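# Move empty wash bottle from shelf bench to cart tray

## Task

Pick up the empty wash bottle on the shelved bench and set it in the top tray of the cart, resting within the tray's walls (lying on its side is acceptable). No wash bottle may ever reach the floor. Afterwards open the gripper and pull the robot away, since the bottle must stay put without the robot's help. The robot must finish upright, neither toppled nor tilted.

## Robot and tools

ROBOT. A wheeled base carrying a vertical column, a head that tilts (two cameras) and two six-joint arms, left and right, each ending in a two-finger gripper. Folded, as at the start, it measures 0.73 m long, 0.62 m wide and 1.88 m tall, with its front 0.40 m ahead of the column. The base can only drive straight and turn in place. Something may occasionally nudge a loose object.

FRAMES. Base frame: origin on the floor under the column, between the drive wheels; x ahead, y to the left, z up. left_hand and right_hand are reported in it: the point where the fingers meet (tips reach 8 mm past it). The hand's z axis runs along the fingers (quat_wxyz rotates (0, 0, 1) onto that direction), its y axis across the opening. The odometry frame is the base frame as it stood when the scene began.

execute_actions. "actions" holds one action or none (none only returns state and images). "cameras" picks images: cam_head_left, cam_head_right, cam_left_wrist, cam_right_wrist, nav_camera or all; omitted or null means all, [] means none; the "pictures" line lists their order. An action may contain:
- "base": exactly one relative move from where the base last measured itself. translate_m is metres, forward positive, -3 to 3. rotate_rad is radians, counter-clockwise from above (left) positive, -3.2 to 3.2.
- "joints": absolute targets keyed by joint name, radians except the grippers (metres of fingertip gap). Ranges: head_tilt_rad -0.61 to 1.308 (0 level, positive down); left_/right_joint1_rad -2.879 to 2.879; joint2 0 to 3.141; joint3 0 to 3.019; joint4 -1.692 to 1.57; joint5 -1.57 to 1.57 (positive swings the hand to the robot's right); joint6 -2.094 to 2.094 (positive rolls clockwise seen from behind); left_/right_gripper_m 0 to 0.093. Done tolerances: head 0.03; joints 1-6 0.045, 0.14, 0.09, 0.055, 0.03, 0.035; gripper 0.003.
- "speeds": caps for this action only, translate_m 0.05 to 0.8 m/s, rotate_rad 0.1 to 1 rad/s (defaults are the maxima). It does not slow arms.
All motions in an action begin together. A base move needing over 8.667 s is refused; no action runs past 15 s. Any unknown key or out-of-range number rejects the whole call with no motion. Joints or base left out may still push toward earlier targets. If a result reports a stop, the remaining calls of that reply are skipped.

wait: "seconds" 0 to 10; nothing new is commanded; returns state and images.
zoom_image: "camera" and "region" [x0, y0, x1, y1] in pixels from the top-left, at most 504 by 504, on that camera's latest full image.
finished_scene: "scene" is the current scene number; ends it for good and reports success. Replying with no tool call also ends everything.

RESULT LINES. base_status and joint_status: "done" (base: wheels turned the full amount, slipping included), "off_target" (resting short, maybe still pushing), "contact_stop" (base only: a wheel stalled; back off 0.05 m before retrying or turning), "time_out", "not_followed". "joint command not followed" plus a "cause:" line means a safety check refused an arm's targets (too near the other arm, itself, the body or a room object); grippers still move. Recover by moving each joint that the refused action changed at least 0.05 rad back, moving the other arm away, or driving off. on_its_own covers uncommanded behaviour; "held at" is a held target, not a position. joint_positions gives joint readings. motor_effort lists left_wheel and right_wheel in percent (bracket = peak, noisy; positive pushes forward). wheel_motors_off is 1 while both wheel motors are shut off. base_odometry counts wheel turns (heading -3.142 to 3.142, left positive); if turned_by_wheels and turned_by_imu disagree by over about 4 % and at least 0.05 rad, the base hit something or slipped. base_tilt in degrees, forward and right positive; a forward drop of 0.5 or more during a move means leaning back: reverse 0.05 m. Joint torques are raw, offset and noisy. MOTOR HOT warns at 85 °C; OVER-TEMPERATURE FAULT at 100 °C drops that arm, with "limit_stop_at_motor_heat" on its keys (resend them).

ARM GEOMETRY. With joint1 at -1.57 (left) or 1.57 (right) and joints 5, 6 at 0, the arm is in a vertical forward plane 0.23 m beside the column. Let a = j2 - 0.35, b = 1.05 + j2 - j3, c = b - j4 (c = 1.57: fingers straight down). Hand ahead = 0.12 + 0.39 sin a + 0.38 cos b + 0.25 cos c; up = 1.46 + 0.39 cos a - 0.38 sin b - 0.25 sin c. E.g. j2, j3, j4 = 0.93, 0.78, 0.14 gives 0.60 m ahead, 1.21 m up. Real hands sit up to 5 cm lower and nearer (12 cm with heavy or distant loads). Reach about 1 m from the shoulder, lowest 0.47 m up; the floor is out of reach. Light loads (0.3 kg) are fine out to 0.6 m ahead, 0.65 to 1.6 m up, fingers down.

FRICTION AND GRIPPER. Changes under about 0.03 rad (0.08 for joints 2, 3) may not move a joint. Approach contacts in steps near 0.05 rad from your last target. Fingers are 7 cm long; outside width is the opening plus 1 cm at the tips, plus 5 cm at the base; housing 10 by 7 cm; wrist camera sticks out 11 cm on one side. Grip by commanding less than the object's width; "off_target" is then normal, and a reading staying 0.002 m or more above target means something is held.

CAMERAS. Head cameras sit 1.47 to 1.58 m up, looking down by about head_tilt_rad; straight ahead may be up to 0.3 rad off image centre. Wrist cameras look along the fingers, tilted 0.62 rad toward the hand's +x; closed fingertips are at image centre; with fingers down and pointing ahead, image top is farther ahead. nav_camera is on the base front, 0.23 m up, facing forward.

AVOID. Dropping the bottle, especially to the floor; arms striking or pressing each other (can end the run); long hard pushing by arms (overheating; to relax, resend the current six joint readings, though a loaded arm sags) or by the base (wheel motors cut out for 2 s, base unheld). Table tops 0.30 to 1.20 m up can slide over the base and hit the column. Never end tilted or toppled; release the bottle and back away before finishing.

Each tool is called after ">>>" by a JSON object that holds its "method" and its "body", one argument or row to a line.

## Session

>>> {"method": "execute_actions", "body": {
  "actions": []
}}

Scene clock: 0.00 s.
Joint torques (N m, as the arm reports them, + toward a larger angle): no reading
base_odometry: x=+0.000 y=+0.000 heading=+0.000 (m, m, rad; odometry frame)
turned_by_wheels: +0.000 (rad since the last result)
turned_by_imu: +0.000 (rad since the last result)
base_tilt: forward=+0.0 right=+0.2 (deg)
base_status: not commanded
joint_positions: head_tilt_rad=+0.879 left_joint1_rad=-1.565 left_joint2_rad=+0.906 left_joint3_rad=+0.440 left_joint4_rad=-0.969 left_joint5_rad=-0.026 left_joint6_rad=-0.076 left_gripper_m=+0.095 right_joint1_rad=+1.579 right_joint2_rad=+0.921 right_joint3_rad=+0.370 right_joint4_rad=-0.985 right_joint5_rad=+0.006 right_joint6_rad=-0.022 right_gripper_m=+0.095
joint_status: not commanded
wheel_motors_off: 0
motor_effort: left_wheel=+2 right_wheel=+3 (%)
left_hand: x=+0.1562 y=+0.2303 z=+1.2504 quat_wxyz=(+0.439, +0.031, -0.897, -0.030) (m; base frame)
right_hand: x=+0.1143 y=-0.2249 z=+1.2673 quat_wxyz=(+0.485, +0.015, -0.875, -0.005) (m; base frame)
pictures: cam_head_left, cam_head_right, cam_left_wrist, cam_right_wrist, nav_camera
Images, in order (width x height): cam_head_left 672x504, cam_head_right 672x504, cam_left_wrist 504x504, cam_right_wrist 504x504, nav_camera 672x504.

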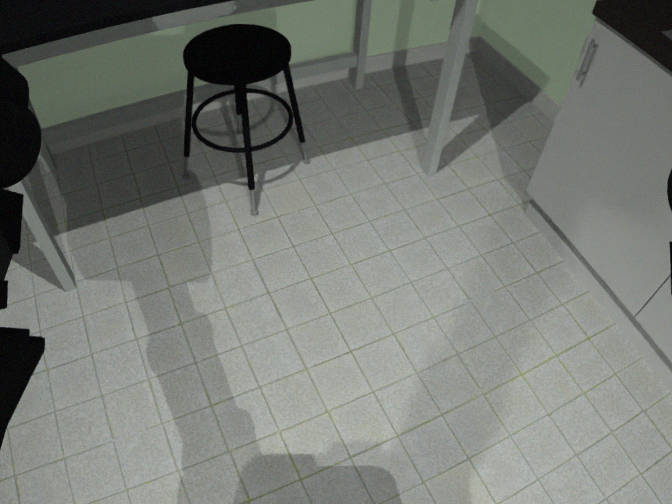

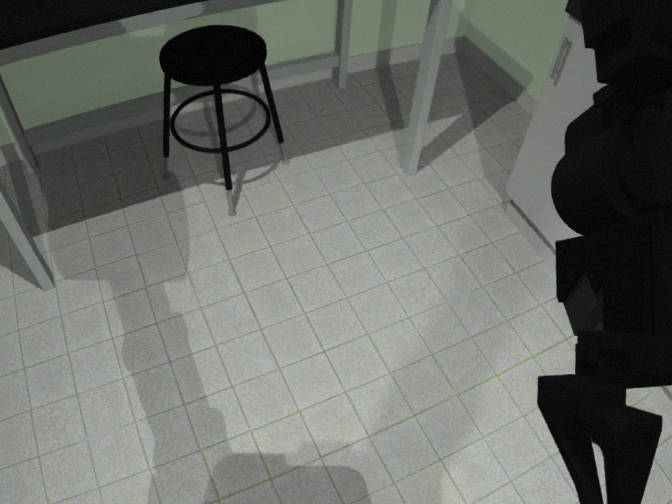

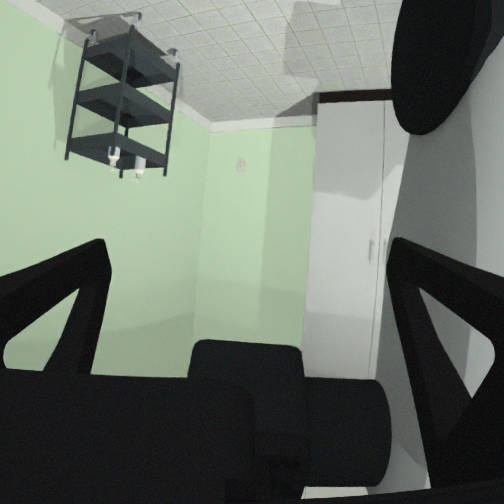

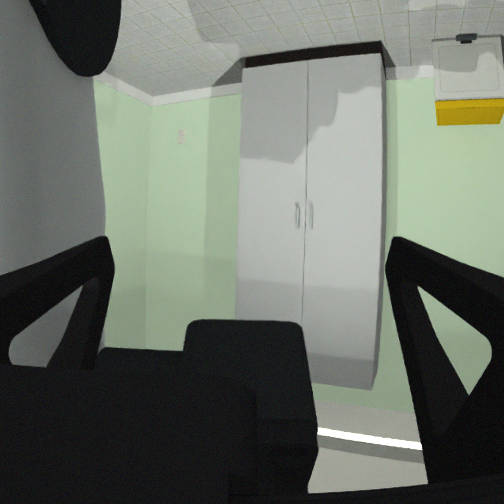

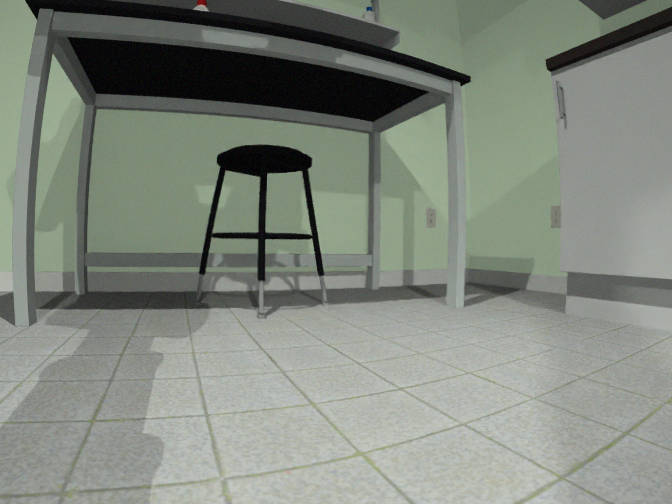

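>>> {"method": "execute_actions", "body": {
  "actions": [
    {"joints":{"head_tilt_rad":0.25}}
  ],
  "cameras": ["cam_head_left","cam_head_right"]
}}

Scene clock: 8.97 s.
Joint torques (N m, as the arm reports them, + toward a larger angle): left_arm=[-0.7  -7.22 -0.63 -1.25  0.02 -0.1 ] | right_arm=[-0.55 -5.66 -1.68 -1.46  0.07  0.1 ]
base_odometry: x=+0.000 y=+0.000 heading=+0.000 (m, m, rad; odometry frame)
turned_by_wheels: +0.000 (rad since the last result)
turned_by_imu: +0.001 (rad since the last result)
base_tilt: forward=-0.1 right=+0.3 (deg)
base_status: not commanded
joint_positions: head_tilt_rad=+0.270 left_joint1_rad=-1.565 left_joint2_rad=+0.906 left_joint3_rad=+0.440 left_joint4_rad=-0.969 left_joint5_rad=-0.026 left_joint6_rad=-0.076 left_gripper_m=+0.095 right_joint1_rad=+1.579 right_joint2_rad=+0.921 right_joint3_rad=+0.370 right_joint4_rad=-0.985 right_joint5_rad=+0.006 right_joint6_rad=-0.022 right_gripper_m=+0.095
joint_status: all done
wheel_motors_off: 0
motor_effort: left_wheel=+2(2) right_wheel=+3(3) (%)
left_hand: x=+0.1562 y=+0.2303 z=+1.2504 quat_wxyz=(+0.439, +0.031, -0.897, -0.030) (m; base frame)
right_hand: x=+0.1143 y=-0.2249 z=+1.2673 quat_wxyz=(+0.485, +0.015, -0.875, -0.005) (m; base frame)
pictures: cam_head_left, cam_head_right
Images, in order (width x height): cam_head_left 672x504, cam_head_right 672x504.

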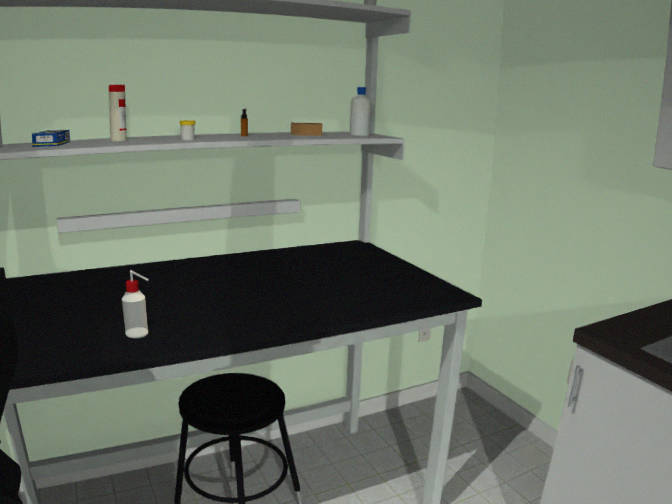

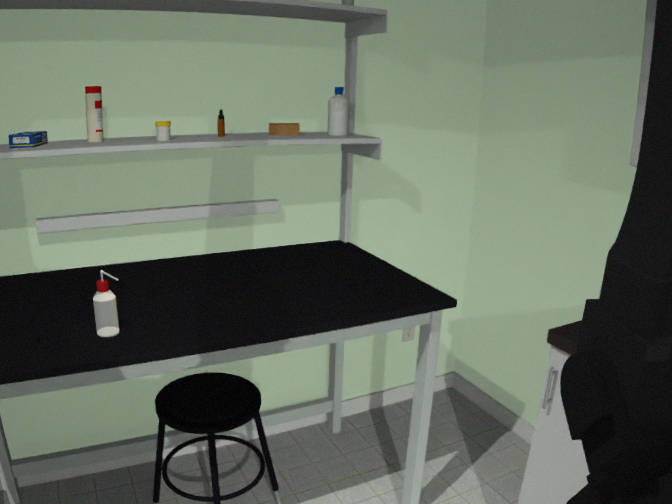

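>>> {"method": "execute_actions", "body": {
  "actions": [
    {"base":{"rotate_rad":0.4}}
  ],
  "cameras": ["cam_head_left","cam_head_right","nav_camera"]
}}

>>> {"method": "zoom_image", "body": {
  "camera": "cam_head_left",
  "region": [0, 200, 500, 400]
}}

Scene clock: 18.40 s.
Joint torques (N m, as the arm reports them, + toward a larger angle): left_arm=[-0.41 -7.41 -0.68 -1.53 -0.03 -0.07] | right_arm=[-0.52 -5.38 -1.59 -1.49  0.07  0.1 ]
base_odometry: x=+0.000 y=+0.000 heading=+0.399 (m, m, rad; odometry frame)
turned_by_wheels: +0.399 (rad since the last result)
turned_by_imu: +0.395 (rad since the last result)
base_tilt: forward=-0.1 right=+0.2 (deg)
base_status: done
joint_positions: head_tilt_rad=+0.269 left_joint1_rad=-1.565 left_joint2_rad=+0.906 left_joint3_rad=+0.440 left_joint4_rad=-0.969 left_joint5_rad=-0.026 left_joint6_rad=-0.076 left_gripper_m=+0.095 right_joint1_rad=+1.579 right_joint2_rad=+0.921 right_joint3_rad=+0.370 right_joint4_rad=-0.985 right_joint5_rad=+0.006 right_joint6_rad=-0.022 right_gripper_m=+0.095
joint_status: not commanded
wheel_motors_off: 0
motor_effort: left_wheel=-1(28) right_wheel=+0(31) (%)
left_hand: x=+0.1560 y=+0.2303 z=+1.2505 quat_wxyz=(+0.439, +0.031, -0.897, -0.030) (m; base frame)
right_hand: x=+0.1143 y=-0.2249 z=+1.2673 quat_wxyz=(+0.485, +0.015, -0.875, -0.005) (m; base frame)
pictures: cam_head_left, cam_head_right, nav_camera
Images, in order (width x height): cam_head_left 672x504, cam_head_right 672x504, nav_camera 672x504.

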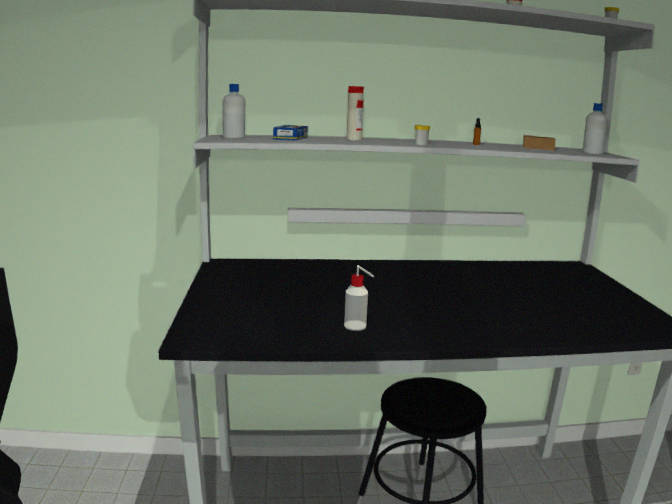

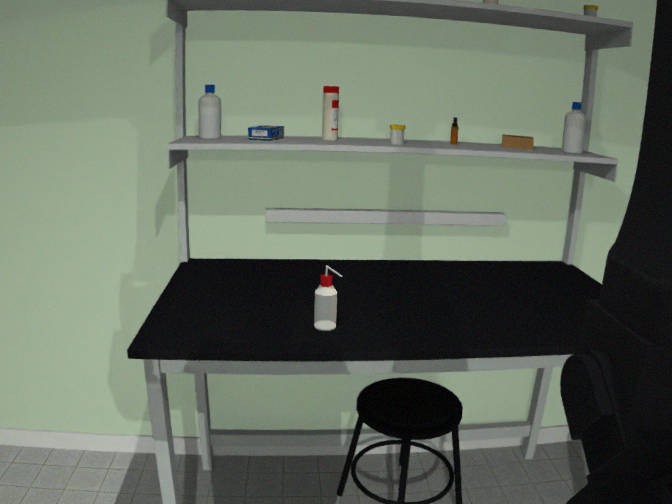

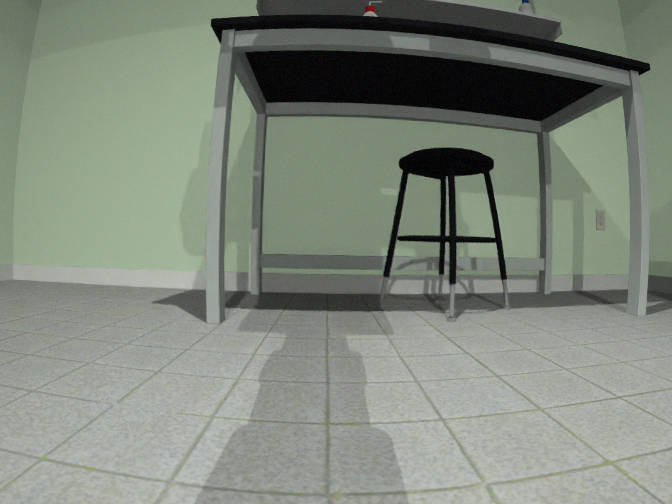

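Region (0, 200, 500, 400) of cam_head_left's 672x504 image, scaled by 1.008, with more detail than that image has; it fills the top 202 rows of this view, and the rest is white.

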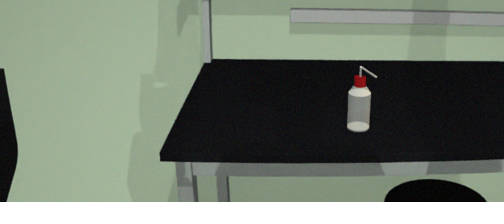

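>>> {"method": "execute_actions", "body": {
  "actions": [
    {"base":{"translate_m":0.7},"joints":{"head_tilt_rad":-0.1}}
  ],
  "cameras": ["cam_head_left","nav_camera"]
}}

Scene clock: 39.07 s.
Joint torques (N m, as the arm reports them, + toward a larger angle): left_arm=[-0.59 -8.32 -0.87 -1.33 -0.01 -0.06] | right_arm=[-0.59 -5.47 -1.63 -1.62  0.07  0.12]
base_odometry: x=+0.645 y=+0.272 heading=+0.399 (m, m, rad; odometry frame)
turned_by_wheels: +0.000 (rad since the last result)
turned_by_imu: +0.002 (rad since the last result)
base_tilt: forward=-0.1 right=+0.1 (deg)
base_status: done
joint_positions: head_tilt_rad=-0.080 left_joint1_rad=-1.565 left_joint2_rad=+0.906 left_joint3_rad=+0.442 left_joint4_rad=-0.969 left_joint5_rad=-0.026 left_joint6_rad=-0.076 left_gripper_m=+0.095 right_joint1_rad=+1.579 right_joint2_rad=+0.920 right_joint3_rad=+0.371 right_joint4_rad=-0.985 right_joint5_rad=+0.006 right_joint6_rad=-0.022 right_gripper_m=+0.095
joint_status: all done
wheel_motors_off: 0
motor_effort: left_wheel=+0(45) right_wheel=+0(51) (%)
left_hand: x=+0.1570 y=+0.2303 z=+1.2501 quat_wxyz=(+0.438, +0.031, -0.898, -0.030) (m; base frame)
right_hand: x=+0.1147 y=-0.2249 z=+1.2671 quat_wxyz=(+0.484, +0.015, -0.875, -0.005) (m; base frame)
pictures: cam_head_left, nav_camera
Images, in order (width x height): cam_head_left 672x504, nav_camera 672x504.

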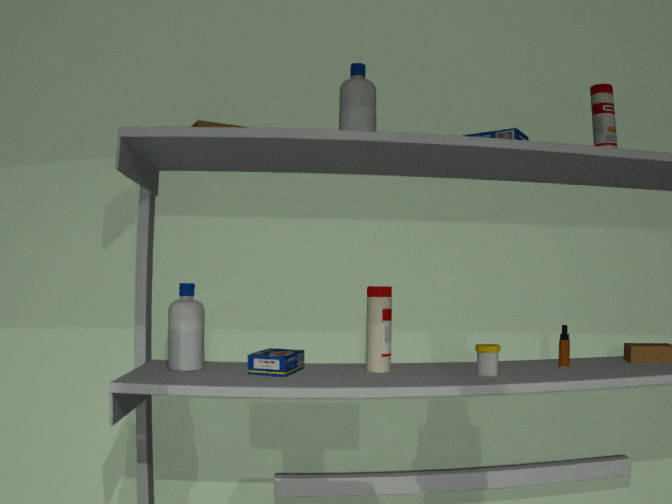

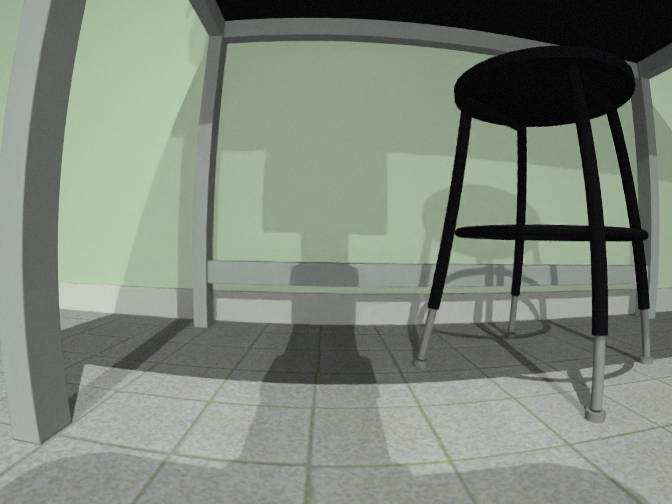

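Closer than I expected. Look down.

>>> {"method": "execute_actions", "body": {
  "actions": [
    {"joints":{"head_tilt_rad":0.7}}
  ],
  "cameras": ["cam_head_left","cam_head_right"]
}}

Scene clock: 44.33 s.
Joint torques (N m, as the arm reports them, + toward a larger angle): left_arm=[-1.25 -7.33 -0.82 -1.37 -0.03 -0.06] | right_arm=[-0.68 -5.46 -1.67 -1.52  0.08  0.09]
base_odometry: x=+0.645 y=+0.272 heading=+0.399 (m, m, rad; odometry frame)
turned_by_wheels: +0.000 (rad since the last result)
turned_by_imu: +0.001 (rad since the last result)
base_tilt: forward=+0.0 right=+0.2 (deg)
base_status: not commanded
joint_positions: head_tilt_rad=+0.703 left_joint1_rad=-1.565 left_joint2_rad=+0.906 left_joint3_rad=+0.442 left_joint4_rad=-0.969 left_joint5_rad=-0.026 left_joint6_rad=-0.076 left_gripper_m=+0.095 right_joint1_rad=+1.579 right_joint2_rad=+0.920 right_joint3_rad=+0.371 right_joint4_rad=-0.985 right_joint5_rad=+0.006 right_joint6_rad=-0.022 right_gripper_m=+0.095
joint_status: all done
wheel_motors_off: 0
motor_effort: left_wheel=+0(0) right_wheel=+0(0) (%)
left_hand: x=+0.1570 y=+0.2303 z=+1.2501 quat_wxyz=(+0.438, +0.031, -0.898, -0.030) (m; base frame)
right_hand: x=+0.1147 y=-0.2249 z=+1.2671 quat_wxyz=(+0.484, +0.015, -0.875, -0.005) (m; base frame)
pictures: cam_head_left, cam_head_right
Images, in order (width x height): cam_head_left 672x504, cam_head_right 672x504.

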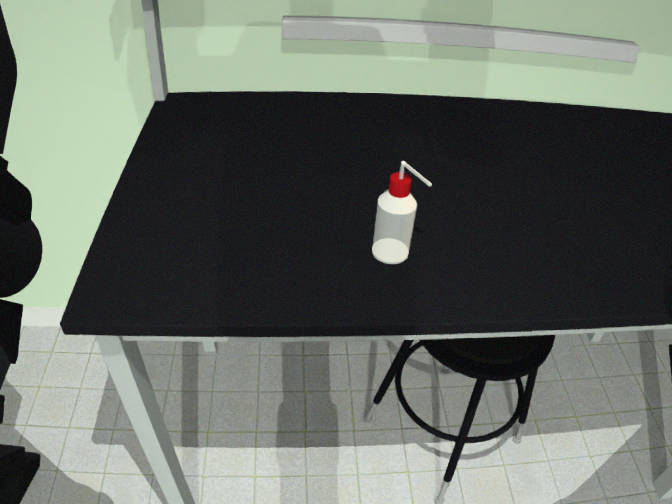

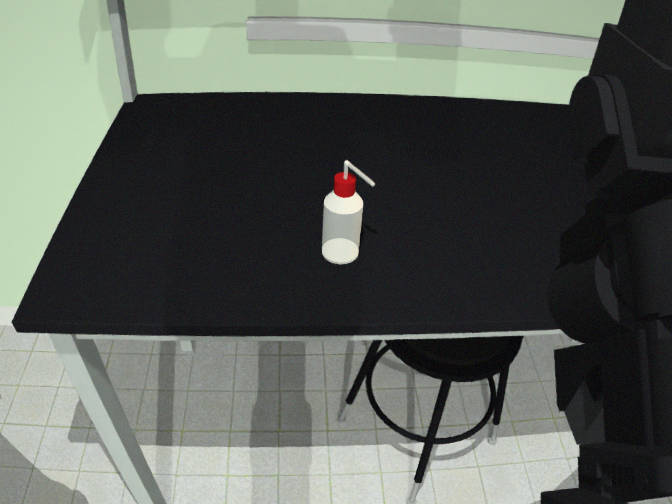

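>>> {"method": "execute_actions", "body": {
  "actions": [
    {"base":{"rotate_rad":0.08},"joints":{"right_joint2_rad":1.98,"right_joint3_rad":1.165,"right_joint4_rad":1.365,"right_joint5_rad":0,"right_joint6_rad":0}}
  ],
  "cameras": ["cam_head_left","cam_right_wrist"]
}}

Scene clock: 65.27 s.
Joint torques (N m, as the arm reports them, + toward a larger angle): left_arm=[-0.61 -7.51 -0.75 -1.33 -0.02 -0.09] | right_arm=[ -0.32 -14.35  -0.54   2.76  -0.05   0.12]
base_odometry: x=+0.645 y=+0.272 heading=+0.478 (m, m, rad; odometry frame)
turned_by_wheels: +0.079 (rad since the last result)
turned_by_imu: +0.078 (rad since the last result)
base_tilt: forward=+0.0 right=+0.2 (deg)
base_status: done
joint_positions: head_tilt_rad=+0.703 left_joint1_rad=-1.565 left_joint2_rad=+0.906 left_joint3_rad=+0.442 left_joint4_rad=-0.969 left_joint5_rad=-0.026 left_joint6_rad=-0.076 left_gripper_m=+0.095 right_joint1_rad=+1.579 right_joint2_rad=+1.990 right_joint3_rad=+1.162 right_joint4_rad=+1.341 right_joint5_rad=+0.004 right_joint6_rad=+0.000 right_gripper_m=+0.095
joint_status: all done
wheel_motors_off: 0
motor_effort: left_wheel=-2(38) right_wheel=+3(42) (%)
left_hand: x=+0.1570 y=+0.2303 z=+1.2501 quat_wxyz=(+0.438, +0.031, -0.898, -0.030) (m; base frame)
right_hand: x=+0.6045 y=-0.2200 z=+0.9383 quat_wxyz=(-0.495, -0.001, -0.869, -0.002) (m; base frame)
pictures: cam_head_left, cam_right_wrist
Images, in order (width x height): cam_head_left 672x504, cam_right_wrist 504x504.

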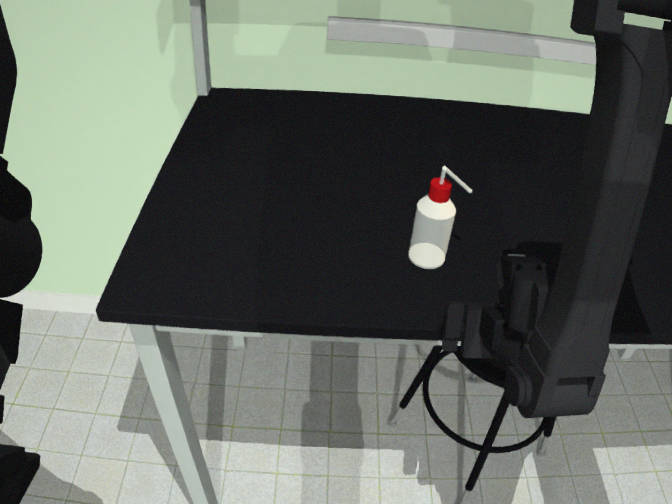

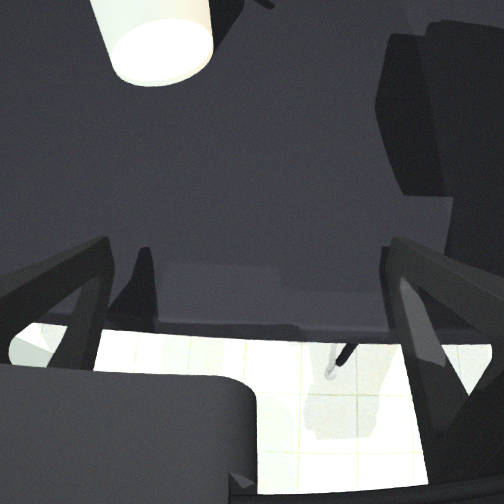

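>>> {"method": "execute_actions", "body": {
  "actions": [
    {"base":{"rotate_rad":0.065},"joints":{"right_joint2_rad":1.92,"right_joint4_rad":1.43}}
  ],
  "cameras": ["cam_right_wrist"]
}}

>>> {"method": "execute_actions", "body": {
  "actions": [
    {"base":{"translate_m":0.08},"speeds":{"translate_m":0.15}}
  ],
  "cameras": ["cam_head_left","cam_right_wrist"]
}}

Scene clock: 76.67 s.
Joint torques (N m, as the arm reports them, + toward a larger angle): left_arm=[-0.61 -7.24 -0.82 -1.12 -0.02 -0.06] | right_arm=[  0.03 -14.24  -0.23   2.77  -0.03   0.1 ]
base_odometry: x=+0.645 y=+0.272 heading=+0.542 (m, m, rad; odometry frame)
turned_by_wheels: +0.064 (rad since the last result)
turned_by_imu: +0.063 (rad since the last result)
base_tilt: forward=-0.1 right=+0.2 (deg)
base_status: done
joint_positions: head_tilt_rad=+0.703 left_joint1_rad=-1.565 left_joint2_rad=+0.906 left_joint3_rad=+0.441 left_joint4_rad=-0.969 left_joint5_rad=-0.026 left_joint6_rad=-0.076 left_gripper_m=+0.095 right_joint1_rad=+1.580 right_joint2_rad=+1.913 right_joint3_rad=+1.167 right_joint4_rad=+1.405 right_joint5_rad=+0.003 right_joint6_rad=+0.000 right_gripper_m=+0.095
joint_status: all done
wheel_motors_off: 0
motor_effort: left_wheel=-1(44) right_wheel=+0(33) (%)
left_hand: x=+0.1566 y=+0.2303 z=+1.2503 quat_wxyz=(+0.439, +0.031, -0.898, -0.030) (m; base frame)
right_hand: x=+0.6520 y=-0.2198 z=+0.9919 quat_wxyz=(-0.557, -0.001, -0.830, -0.003) (m; base frame)
pictures: cam_right_wrist
Images, in order (width x height): cam_right_wrist 504x504.

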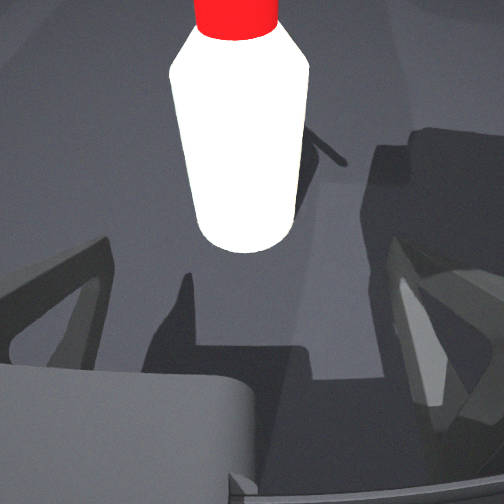

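Scene clock: 77.93 s.
Joint torques (N m, as the arm reports them, + toward a larger angle): left_arm=[-0.59 -7.61 -0.78 -1.35 -0.03 -0.06] | right_arm=[ -0.47 -14.38  -0.12   2.98  -0.02   0.11]
base_odometry: x=+0.714 y=+0.314 heading=+0.543 (m, m, rad; odometry frame)
turned_by_wheels: +0.001 (rad since the last result)
turned_by_imu: +0.001 (rad since the last result)
base_tilt: forward=-0.1 right=+0.2 (deg)
base_status: done
joint_positions: head_tilt_rad=+0.703 left_joint1_rad=-1.565 left_joint2_rad=+0.906 left_joint3_rad=+0.442 left_joint4_rad=-0.969 left_joint5_rad=-0.026 left_joint6_rad=-0.076 left_gripper_m=+0.095 right_joint1_rad=+1.580 right_joint2_rad=+1.914 right_joint3_rad=+1.167 right_joint4_rad=+1.405 right_joint5_rad=+0.003 right_joint6_rad=+0.000 right_gripper_m=+0.095
joint_status: not commanded
wheel_motors_off: 0
motor_effort: left_wheel=+0(47) right_wheel=+0(43) (%)
left_hand: x=+0.1572 y=+0.2303 z=+1.2501 quat_wxyz=(+0.438, +0.031, -0.898, -0.030) (m; base frame)
right_hand: x=+0.6514 y=-0.2198 z=+0.9915 quat_wxyz=(-0.557, -0.001, -0.830, -0.003) (m; base frame)
pictures: cam_head_left, cam_right_wrist
Images, in order (width x height): cam_head_left 672x504, cam_right_wrist 504x504.

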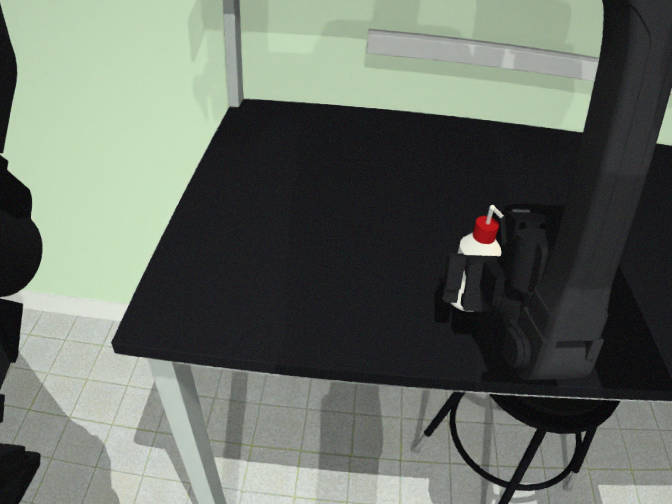

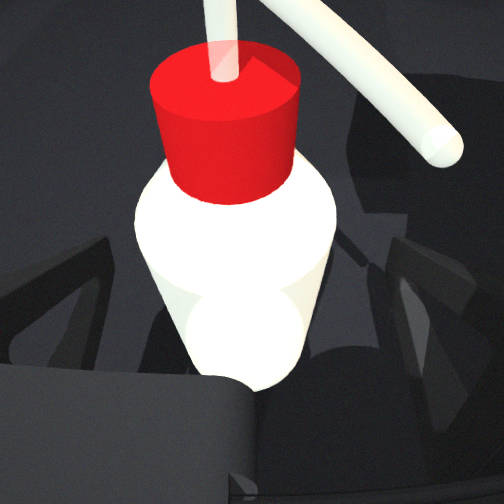

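>>> {"method": "execute_actions", "body": {
  "actions": [
    {"base":{"translate_m":0.02},"speeds":{"translate_m":0.1},"joints":{"right_joint4_rad":1.33}}
  ],
  "cameras": []
}}

>>> {"method": "execute_actions", "body": {
  "actions": [
    {"joints":{"right_gripper_m":0.03}}
  ],
  "cameras": ["cam_right_wrist"]
}}

Scene clock: 89.57 s.
Joint torques (N m, as the arm reports them, + toward a larger angle): left_arm=[-0.31 -7.29 -0.64 -1.34 -0.01 -0.06] | right_arm=[ -0.18 -14.07  -0.09   1.1   -0.03   0.11]
base_odometry: x=+0.731 y=+0.324 heading=+0.544 (m, m, rad; odometry frame)
turned_by_wheels: +0.001 (rad since the last result)
turned_by_imu: +0.002 (rad since the last result)
base_tilt: forward=-0.1 right=+0.2 (deg)
base_status: done
joint_positions: head_tilt_rad=+0.704 left_joint1_rad=-1.565 left_joint2_rad=+0.906 left_joint3_rad=+0.440 left_joint4_rad=-0.969 left_joint5_rad=-0.026 left_joint6_rad=-0.076 left_gripper_m=+0.095 right_joint1_rad=+1.580 right_joint2_rad=+1.915 right_joint3_rad=+1.166 right_joint4_rad=+1.346 right_joint5_rad=+0.003 right_joint6_rad=+0.000 right_gripper_m=+0.095
joint_status: all done
wheel_motors_off: 0
motor_effort: left_wheel=+0(43) right_wheel=+0(44) (%)
left_hand: x=+0.1563 y=+0.2303 z=+1.2504 quat_wxyz=(+0.439, +0.031, -0.898, -0.030) (m; base frame)
right_hand: x=+0.6448 y=-0.2197 z=+0.9777 quat_wxyz=(-0.532, -0.001, -0.847, -0.003) (m; base frame)
pictures: none
No camera images: the call's "cameras" was empty. Leave "cameras" out to get every camera's image.

Scene clock: 90.20 s.
Joint torques (N m, as the arm reports them, + toward a larger angle): left_arm=[-0.61 -7.26 -0.72 -1.31 -0.03 -0.07] | right_arm=[ -0.05 -14.19  -0.06   1.17  -0.02   0.09]
base_odometry: x=+0.731 y=+0.324 heading=+0.544 (m, m, rad; odometry frame)
turned_by_wheels: +0.000 (rad since the last result)
turned_by_imu: +0.000 (rad since the last result)
base_tilt: forward=-0.1 right=+0.2 (deg)
base_status: not commanded
joint_positions: head_tilt_rad=+0.704 left_joint1_rad=-1.565 left_joint2_rad=+0.906 left_joint3_rad=+0.440 left_joint4_rad=-0.969 left_joint5_rad=-0.026 left_joint6_rad=-0.076 left_gripper_m=+0.095 right_joint1_rad=+1.580 right_joint2_rad=+1.915 right_joint3_rad=+1.166 right_joint4_rad=+1.346 right_joint5_rad=+0.002 right_joint6_rad=+0.000 right_gripper_m=+0.055
joint_status: right_gripper_m off_target (ended at +0.055, target +0.030)
wheel_motors_off: 0
motor_effort: left_wheel=+1(0) right_wheel=+0(0) (%)
left_hand: x=+0.1563 y=+0.2303 z=+1.2504 quat_wxyz=(+0.439, +0.031, -0.898, -0.030) (m; base frame)
right_hand: x=+0.6448 y=-0.2196 z=+0.9777 quat_wxyz=(-0.532, -0.001, -0.847, -0.003) (m; base frame)
pictures: cam_right_wrist
Images, in order (width x height): cam_right_wrist 504x504.

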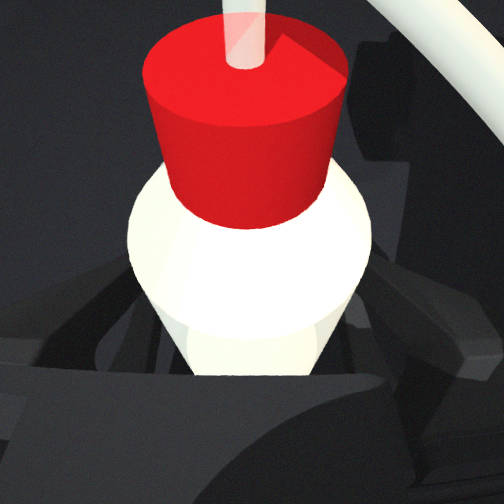

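>>> {"method": "execute_actions", "body": {
  "actions": [
    {"joints":{"right_joint2_rad":1.7,"right_joint4_rad":1.15}}
  ],
  "cameras": []
}}

>>> {"method": "execute_actions", "body": {
  "actions": [
    {"base":{"translate_m":-0.35}}
  ],
  "cameras": []
}}

>>> {"method": "execute_actions", "body": {
  "actions": [
    {"base":{"rotate_rad":2.0},"joints":{"head_tilt_rad":0.4}}
  ],
  "cameras": ["cam_head_left","cam_head_right"]
}}

Scene clock: 100.40 s.
Joint torques (N m, as the arm reports them, + toward a larger angle): left_arm=[-0.82 -7.68 -0.7  -1.4  -0.02 -0.06] | right_arm=[ -0.38 -15.6    1.83   1.28  -0.01   0.07]
base_odometry: x=+0.731 y=+0.324 heading=+0.544 (m, m, rad; odometry frame)
turned_by_wheels: +0.000 (rad since the last result)
turned_by_imu: +0.001 (rad since the last result)
base_tilt: forward=-0.1 right=+0.2 (deg)
base_status: not commanded
joint_positions: head_tilt_rad=+0.704 left_joint1_rad=-1.565 left_joint2_rad=+0.906 left_joint3_rad=+0.440 left_joint4_rad=-0.969 left_joint5_rad=-0.026 left_joint6_rad=-0.076 left_gripper_m=+0.095 right_joint1_rad=+1.580 right_joint2_rad=+1.688 right_joint3_rad=+1.169 right_joint4_rad=+1.165 right_joint5_rad=+0.002 right_joint6_rad=+0.000 right_gripper_m=+0.055
joint_status: all done
wheel_motors_off: 0
motor_effort: left_wheel=+0(0) right_wheel=-1(0) (%)
left_hand: x=+0.1563 y=+0.2303 z=+1.2504 quat_wxyz=(+0.439, +0.031, -0.898, -0.030) (m; base frame)
right_hand: x=+0.7268 y=-0.2199 z=+1.0654 quat_wxyz=(-0.552, -0.001, -0.834, -0.003) (m; base frame)
pictures: none
No camera images: the call's "cameras" was empty. Leave "cameras" out to get every camera's image.

Scene clock: 102.53 s.
Joint torques (N m, as the arm reports them, + toward a larger angle): left_arm=[-0.36 -7.1  -0.41 -1.2  -0.02 -0.08] | right_arm=[  0.12 -16.     2.37   1.22   0.     0.12]
base_odometry: x=+0.431 y=+0.143 heading=+0.545 (m, m, rad; odometry frame)
turned_by_wheels: +0.001 (rad since the last result)
turned_by_imu: +0.001 (rad since the last result)
base_tilt: forward=-0.1 right=+0.3 (deg)
base_status: done
joint_positions: head_tilt_rad=+0.704 left_joint1_rad=-1.565 left_joint2_rad=+0.905 left_joint3_rad=+0.439 left_joint4_rad=-0.969 left_joint5_rad=-0.026 left_joint6_rad=-0.076 left_gripper_m=+0.095 right_joint1_rad=+1.580 right_joint2_rad=+1.692 right_joint3_rad=+1.162 right_joint4_rad=+1.165 right_joint5_rad=+0.002 right_joint6_rad=+0.000 right_gripper_m=+0.055
joint_status: not commanded
wheel_motors_off: 0
motor_effort: left_wheel=+1(53) right_wheel=-1(43) (%)
left_hand: x=+0.1556 y=+0.2303 z=+1.2507 quat_wxyz=(+0.439, +0.031, -0.897, -0.030) (m; base frame)
right_hand: x=+0.7217 y=-0.2199 z=+1.0613 quat_wxyz=(-0.547, -0.001, -0.837, -0.003) (m; base frame)
pictures: none
No camera images: the call's "cameras" was empty. Leave "cameras" out to get every camera's image.

Scene clock: 105.83 s.
Joint torques (N m, as the arm reports them, + toward a larger angle): left_arm=[-0.5  -7.46 -0.7  -1.38 -0.04 -0.09] | right_arm=[ -0.31 -15.67   2.36   1.29   0.     0.11]
base_odometry: x=+0.431 y=+0.143 heading=+2.544 (m, m, rad; odometry frame)
turned_by_wheels: +2.000 (rad since the last result)
turned_by_imu: +1.979 (rad since the last result)
base_tilt: forward=-0.2 right=+0.3 (deg)
base_status: done
joint_positions: head_tilt_rad=+0.419 left_joint1_rad=-1.565 left_joint2_rad=+0.905 left_joint3_rad=+0.441 left_joint4_rad=-0.969 left_joint5_rad=-0.026 left_joint6_rad=-0.076 left_gripper_m=+0.095 right_joint1_rad=+1.580 right_joint2_rad=+1.692 right_joint3_rad=+1.162 right_joint4_rad=+1.165 right_joint5_rad=+0.002 right_joint6_rad=+0.000 right_gripper_m=+0.055
joint_status: all done
wheel_motors_off: 0
motor_effort: left_wheel=+0(39) right_wheel=+0(44) (%)
left_hand: x=+0.1566 y=+0.2303 z=+1.2504 quat_wxyz=(+0.438, +0.031, -0.898, -0.030) (m; base frame)
right_hand: x=+0.7217 y=-0.2199 z=+1.0613 quat_wxyz=(-0.547, -0.001, -0.837, -0.003) (m; base frame)
pictures: cam_head_left, cam_head_right
Images, in order (width x height): cam_head_left 672x504, cam_head_right 672x504.

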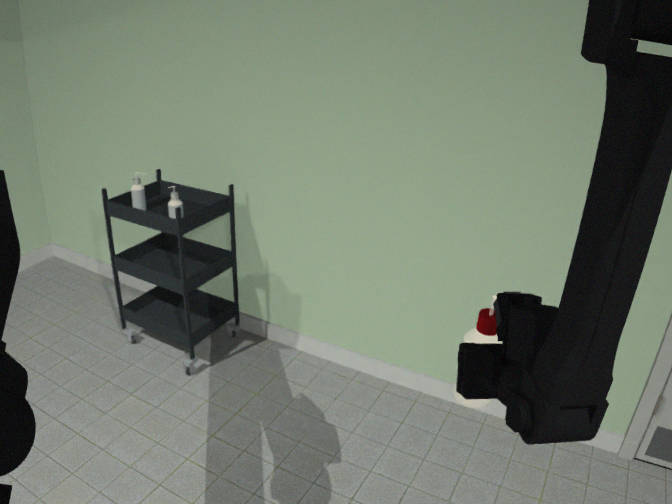

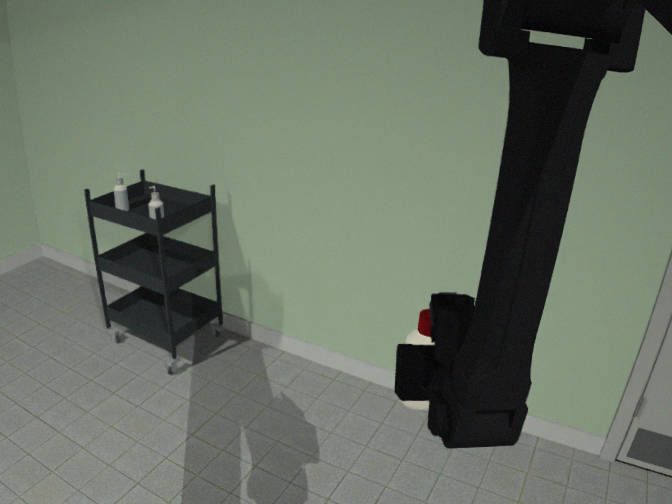

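>>> {"method": "execute_actions", "body": {
  "actions": [
    {"base":{"rotate_rad":0.42}}
  ],
  "cameras": []
}}

>>> {"method": "execute_actions", "body": {
  "actions": [
    {"base":{"translate_m":1.0},"joints":{"head_tilt_rad":0.75}}
  ],
  "cameras": ["cam_head_left","cam_head_right"]
}}

Scene clock: 115.87 s.
Joint torques (N m, as the arm reports them, + toward a larger angle): left_arm=[-1.06 -7.39 -0.58 -1.42  0.02 -0.05] | right_arm=[ -0.46 -15.8    2.39   1.31   0.01   0.08]
base_odometry: x=+0.431 y=+0.143 heading=+2.964 (m, m, rad; odometry frame)
turned_by_wheels: +0.420 (rad since the last result)
turned_by_imu: +0.417 (rad since the last result)
base_tilt: forward=-0.1 right=+0.2 (deg)
base_status: done
joint_positions: head_tilt_rad=+0.419 left_joint1_rad=-1.565 left_joint2_rad=+0.905 left_joint3_rad=+0.441 left_joint4_rad=-0.969 left_joint5_rad=-0.026 left_joint6_rad=-0.076 left_gripper_m=+0.095 right_joint1_rad=+1.579 right_joint2_rad=+1.692 right_joint3_rad=+1.162 right_joint4_rad=+1.165 right_joint5_rad=+0.002 right_joint6_rad=+0.000 right_gripper_m=+0.055
joint_status: not commanded
wheel_motors_off: 0
motor_effort: left_wheel=+0(27) right_wheel=+0(30) (%)
left_hand: x=+0.1566 y=+0.2303 z=+1.2504 quat_wxyz=(+0.438, +0.031, -0.898, -0.030) (m; base frame)
right_hand: x=+0.7217 y=-0.2201 z=+1.0613 quat_wxyz=(-0.547, -0.001, -0.837, -0.003) (m; base frame)
pictures: none
No camera images: the call's "cameras" was empty. Leave "cameras" out to get every camera's image.

Scene clock: 119.03 s.
Joint torques (N m, as the arm reports them, + toward a larger angle): left_arm=[-0.9  -7.21 -0.71 -1.34 -0.05 -0.07] | right_arm=[ -0.18 -15.85   2.11   1.21  -0.02   0.09]
base_odometry: x=-0.553 y=+0.320 heading=+2.964 (m, m, rad; odometry frame)
turned_by_wheels: +0.000 (rad since the last result)
turned_by_imu: +0.001 (rad since the last result)
base_tilt: forward=-0.1 right=+0.2 (deg)
base_status: done
joint_positions: head_tilt_rad=+0.753 left_joint1_rad=-1.565 left_joint2_rad=+0.905 left_joint3_rad=+0.442 left_joint4_rad=-0.969 left_joint5_rad=-0.026 left_joint6_rad=-0.076 left_gripper_m=+0.095 right_joint1_rad=+1.579 right_joint2_rad=+1.693 right_joint3_rad=+1.164 right_joint4_rad=+1.165 right_joint5_rad=+0.002 right_joint6_rad=+0.000 right_gripper_m=+0.055
joint_status: all done
wheel_motors_off: 0
motor_effort: left_wheel=-1(47) right_wheel=+0(53) (%)
left_hand: x=+0.1574 y=+0.2303 z=+1.2501 quat_wxyz=(+0.438, +0.031, -0.898, -0.030) (m; base frame)
right_hand: x=+0.7225 y=-0.2201 z=+1.0613 quat_wxyz=(-0.548, -0.001, -0.837, -0.003) (m; base frame)
pictures: cam_head_left, cam_head_right
Images, in order (width x height): cam_head_left 672x504, cam_head_right 672x504.

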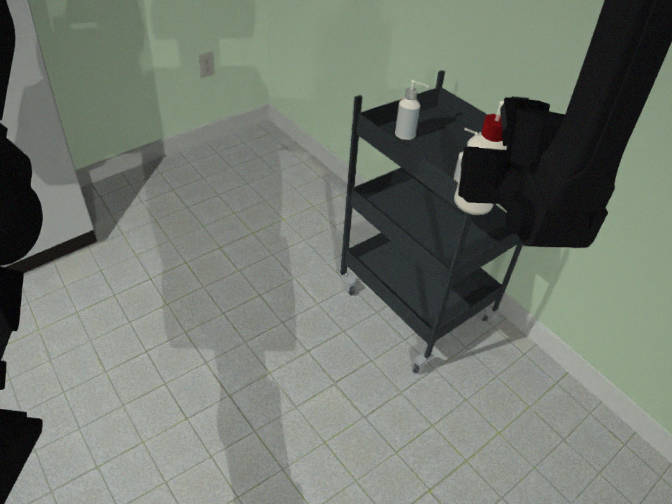

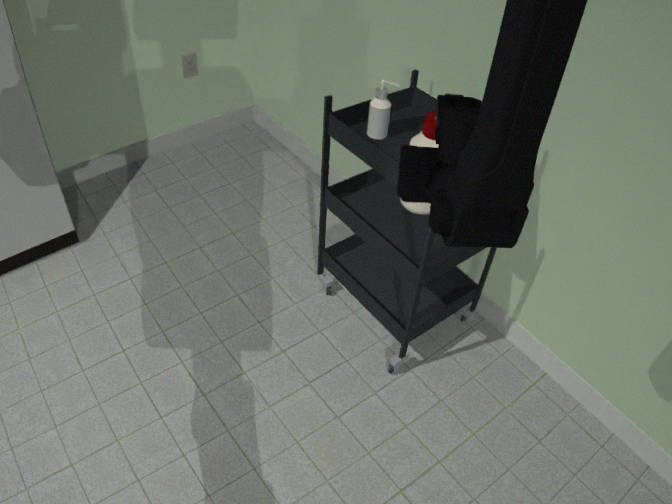

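>>> {"method": "execute_actions", "body": {
  "actions": [
    {"base":{"rotate_rad":-0.18}}
  ],
  "cameras": []
}}

>>> {"method": "execute_actions", "body": {
  "actions": [
    {"base":{"translate_m":0.5},"joints":{"head_tilt_rad":0.95}}
  ],
  "cameras": ["cam_head_left","cam_right_wrist","nav_camera"]
}}

Scene clock: 136.63 s.
Joint torques (N m, as the arm reports them, + toward a larger angle): left_arm=[-0.3  -7.32 -0.81 -1.41 -0.03 -0.1 ] | right_arm=[ -0.1  -15.96   2.28   1.2   -0.02   0.12]
base_odometry: x=-0.553 y=+0.320 heading=+2.785 (m, m, rad; odometry frame)
turned_by_wheels: -0.179 (rad since the last result)
turned_by_imu: -0.175 (rad since the last result)
base_tilt: forward=+0.0 right=+0.2 (deg)
base_status: done
joint_positions: head_tilt_rad=+0.753 left_joint1_rad=-1.565 left_joint2_rad=+0.905 left_joint3_rad=+0.442 left_joint4_rad=-0.969 left_joint5_rad=-0.026 left_joint6_rad=-0.076 left_gripper_m=+0.095 right_joint1_rad=+1.579 right_joint2_rad=+1.693 right_joint3_rad=+1.164 right_joint4_rad=+1.165 right_joint5_rad=+0.002 right_joint6_rad=+0.000 right_gripper_m=+0.055
joint_status: not commanded
wheel_motors_off: 0
motor_effort: left_wheel=+0(31) right_wheel=-1(43) (%)
left_hand: x=+0.1572 y=+0.2303 z=+1.2502 quat_wxyz=(+0.438, +0.031, -0.898, -0.030) (m; base frame)
right_hand: x=+0.7225 y=-0.2204 z=+1.0613 quat_wxyz=(-0.548, -0.001, -0.837, -0.003) (m; base frame)
pictures: none
No camera images: the call's "cameras" was empty. Leave "cameras" out to get every camera's image.

Scene clock: 139.07 s.
Joint torques (N m, as the arm reports them, + toward a larger angle): left_arm=[-0.81 -8.19 -0.68 -1.42 -0.01 -0.09] | right_arm=[ -0.07 -15.79   2.1    1.25   0.03   0.1 ]
base_odometry: x=-1.022 y=+0.494 heading=+2.785 (m, m, rad; odometry frame)
turned_by_wheels: +0.000 (rad since the last result)
turned_by_imu: +0.000 (rad since the last result)
base_tilt: forward=-0.1 right=+0.1 (deg)
base_status: done
joint_positions: head_tilt_rad=+0.951 left_joint1_rad=-1.565 left_joint2_rad=+0.905 left_joint3_rad=+0.442 left_joint4_rad=-0.969 left_joint5_rad=-0.026 left_joint6_rad=-0.076 left_gripper_m=+0.095 right_joint1_rad=+1.579 right_joint2_rad=+1.693 right_joint3_rad=+1.164 right_joint4_rad=+1.165 right_joint5_rad=+0.002 right_joint6_rad=+0.000 right_gripper_m=+0.055
joint_status: all done
wheel_motors_off: 0
motor_effort: left_wheel=-1(39) right_wheel=+0(51) (%)
left_hand: x=+0.1570 y=+0.2303 z=+1.2502 quat_wxyz=(+0.438, +0.031, -0.898, -0.030) (m; base frame)
right_hand: x=+0.7223 y=-0.2204 z=+1.0611 quat_wxyz=(-0.548, -0.001, -0.837, -0.003) (m; base frame)
pictures: cam_head_left, cam_right_wrist, nav_camera
Images, in order (width x height): cam_head_left 672x504, cam_right_wrist 504x504, nav_camera 672x504.

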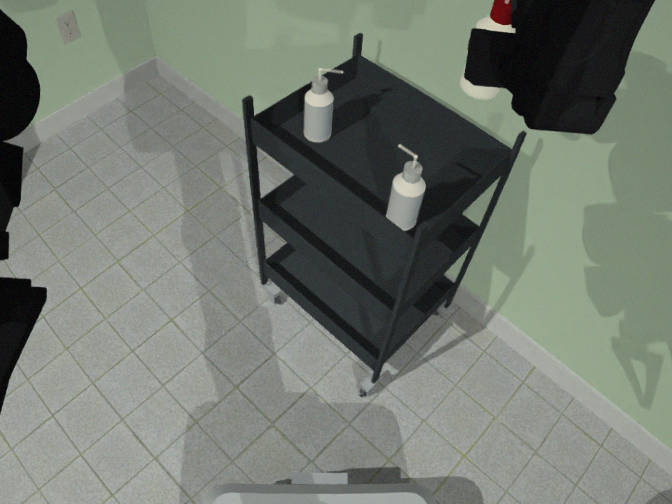

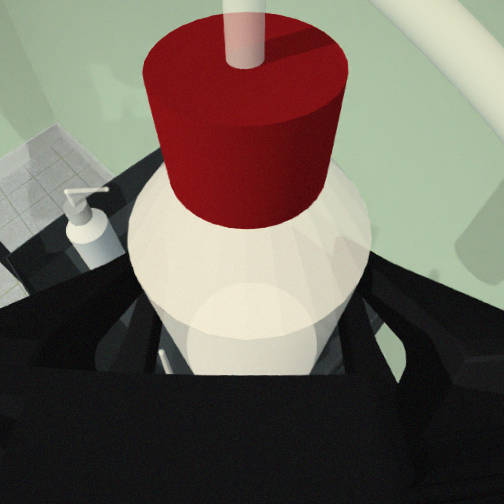

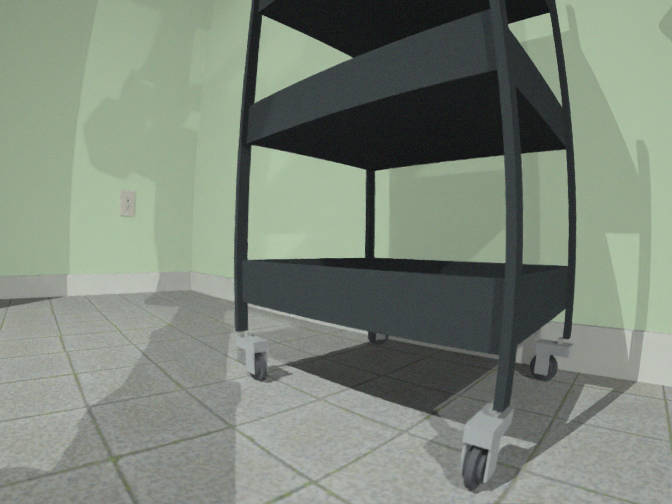

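>>> {"method": "execute_actions", "body": {
  "actions": [
    {"joints":{"right_joint2_rad":1.76,"right_joint3_rad":1.63,"right_joint4_rad":0.68}}
  ],
  "cameras": ["cam_head_left","cam_right_wrist"]
}}

Scene clock: 162.90 s.
Joint torques (N m, as the arm reports them, + toward a larger angle): left_arm=[-0.73 -7.36 -0.75 -1.38 -0.01 -0.08] | right_arm=[ -0.28 -21.02   6.77   1.12   0.     0.11]
base_odometry: x=-1.022 y=+0.494 heading=+2.785 (m, m, rad; odometry frame)
turned_by_wheels: +0.000 (rad since the last result)
turned_by_imu: +0.001 (rad since the last result)
base_tilt: forward=-0.1 right=+0.1 (deg)
base_status: not commanded
joint_positions: head_tilt_rad=+0.951 left_joint1_rad=-1.565 left_joint2_rad=+0.905 left_joint3_rad=+0.442 left_joint4_rad=-0.969 left_joint5_rad=-0.026 left_joint6_rad=-0.076 left_gripper_m=+0.095 right_joint1_rad=+1.579 right_joint2_rad=+1.759 right_joint3_rad=+1.618 right_joint4_rad=+0.697 right_joint5_rad=+0.002 right_joint6_rad=+0.000 right_gripper_m=+0.055
joint_status: all done
wheel_motors_off: 0
motor_effort: left_wheel=-1(1) right_wheel=+0(1) (%)
left_hand: x=+0.1570 y=+0.2303 z=+1.2502 quat_wxyz=(+0.438, +0.031, -0.898, -0.030) (m; base frame)
right_hand: x=+0.8632 y=-0.2197 z=+1.0461 quat_wxyz=(-0.514, +0.000, -0.858, -0.003) (m; base frame)
pictures: cam_head_left, cam_right_wrist
Images, in order (width x height): cam_head_left 672x504, cam_right_wrist 504x504.

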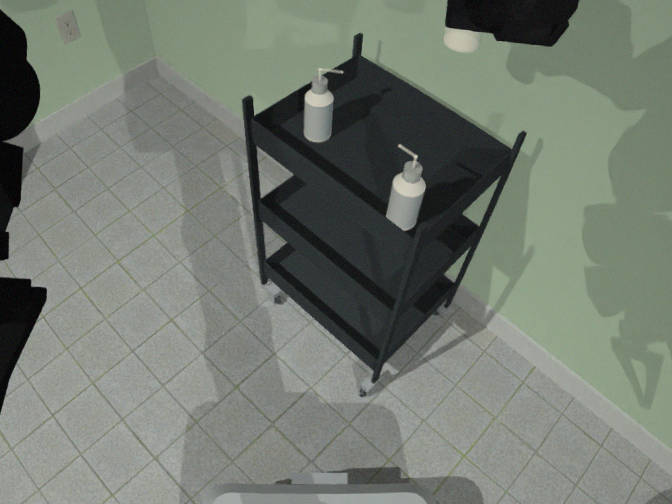

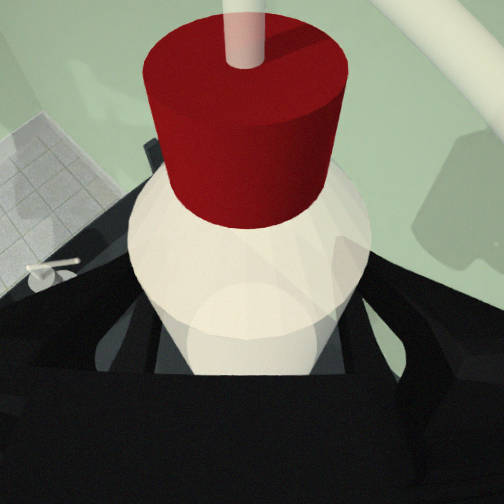

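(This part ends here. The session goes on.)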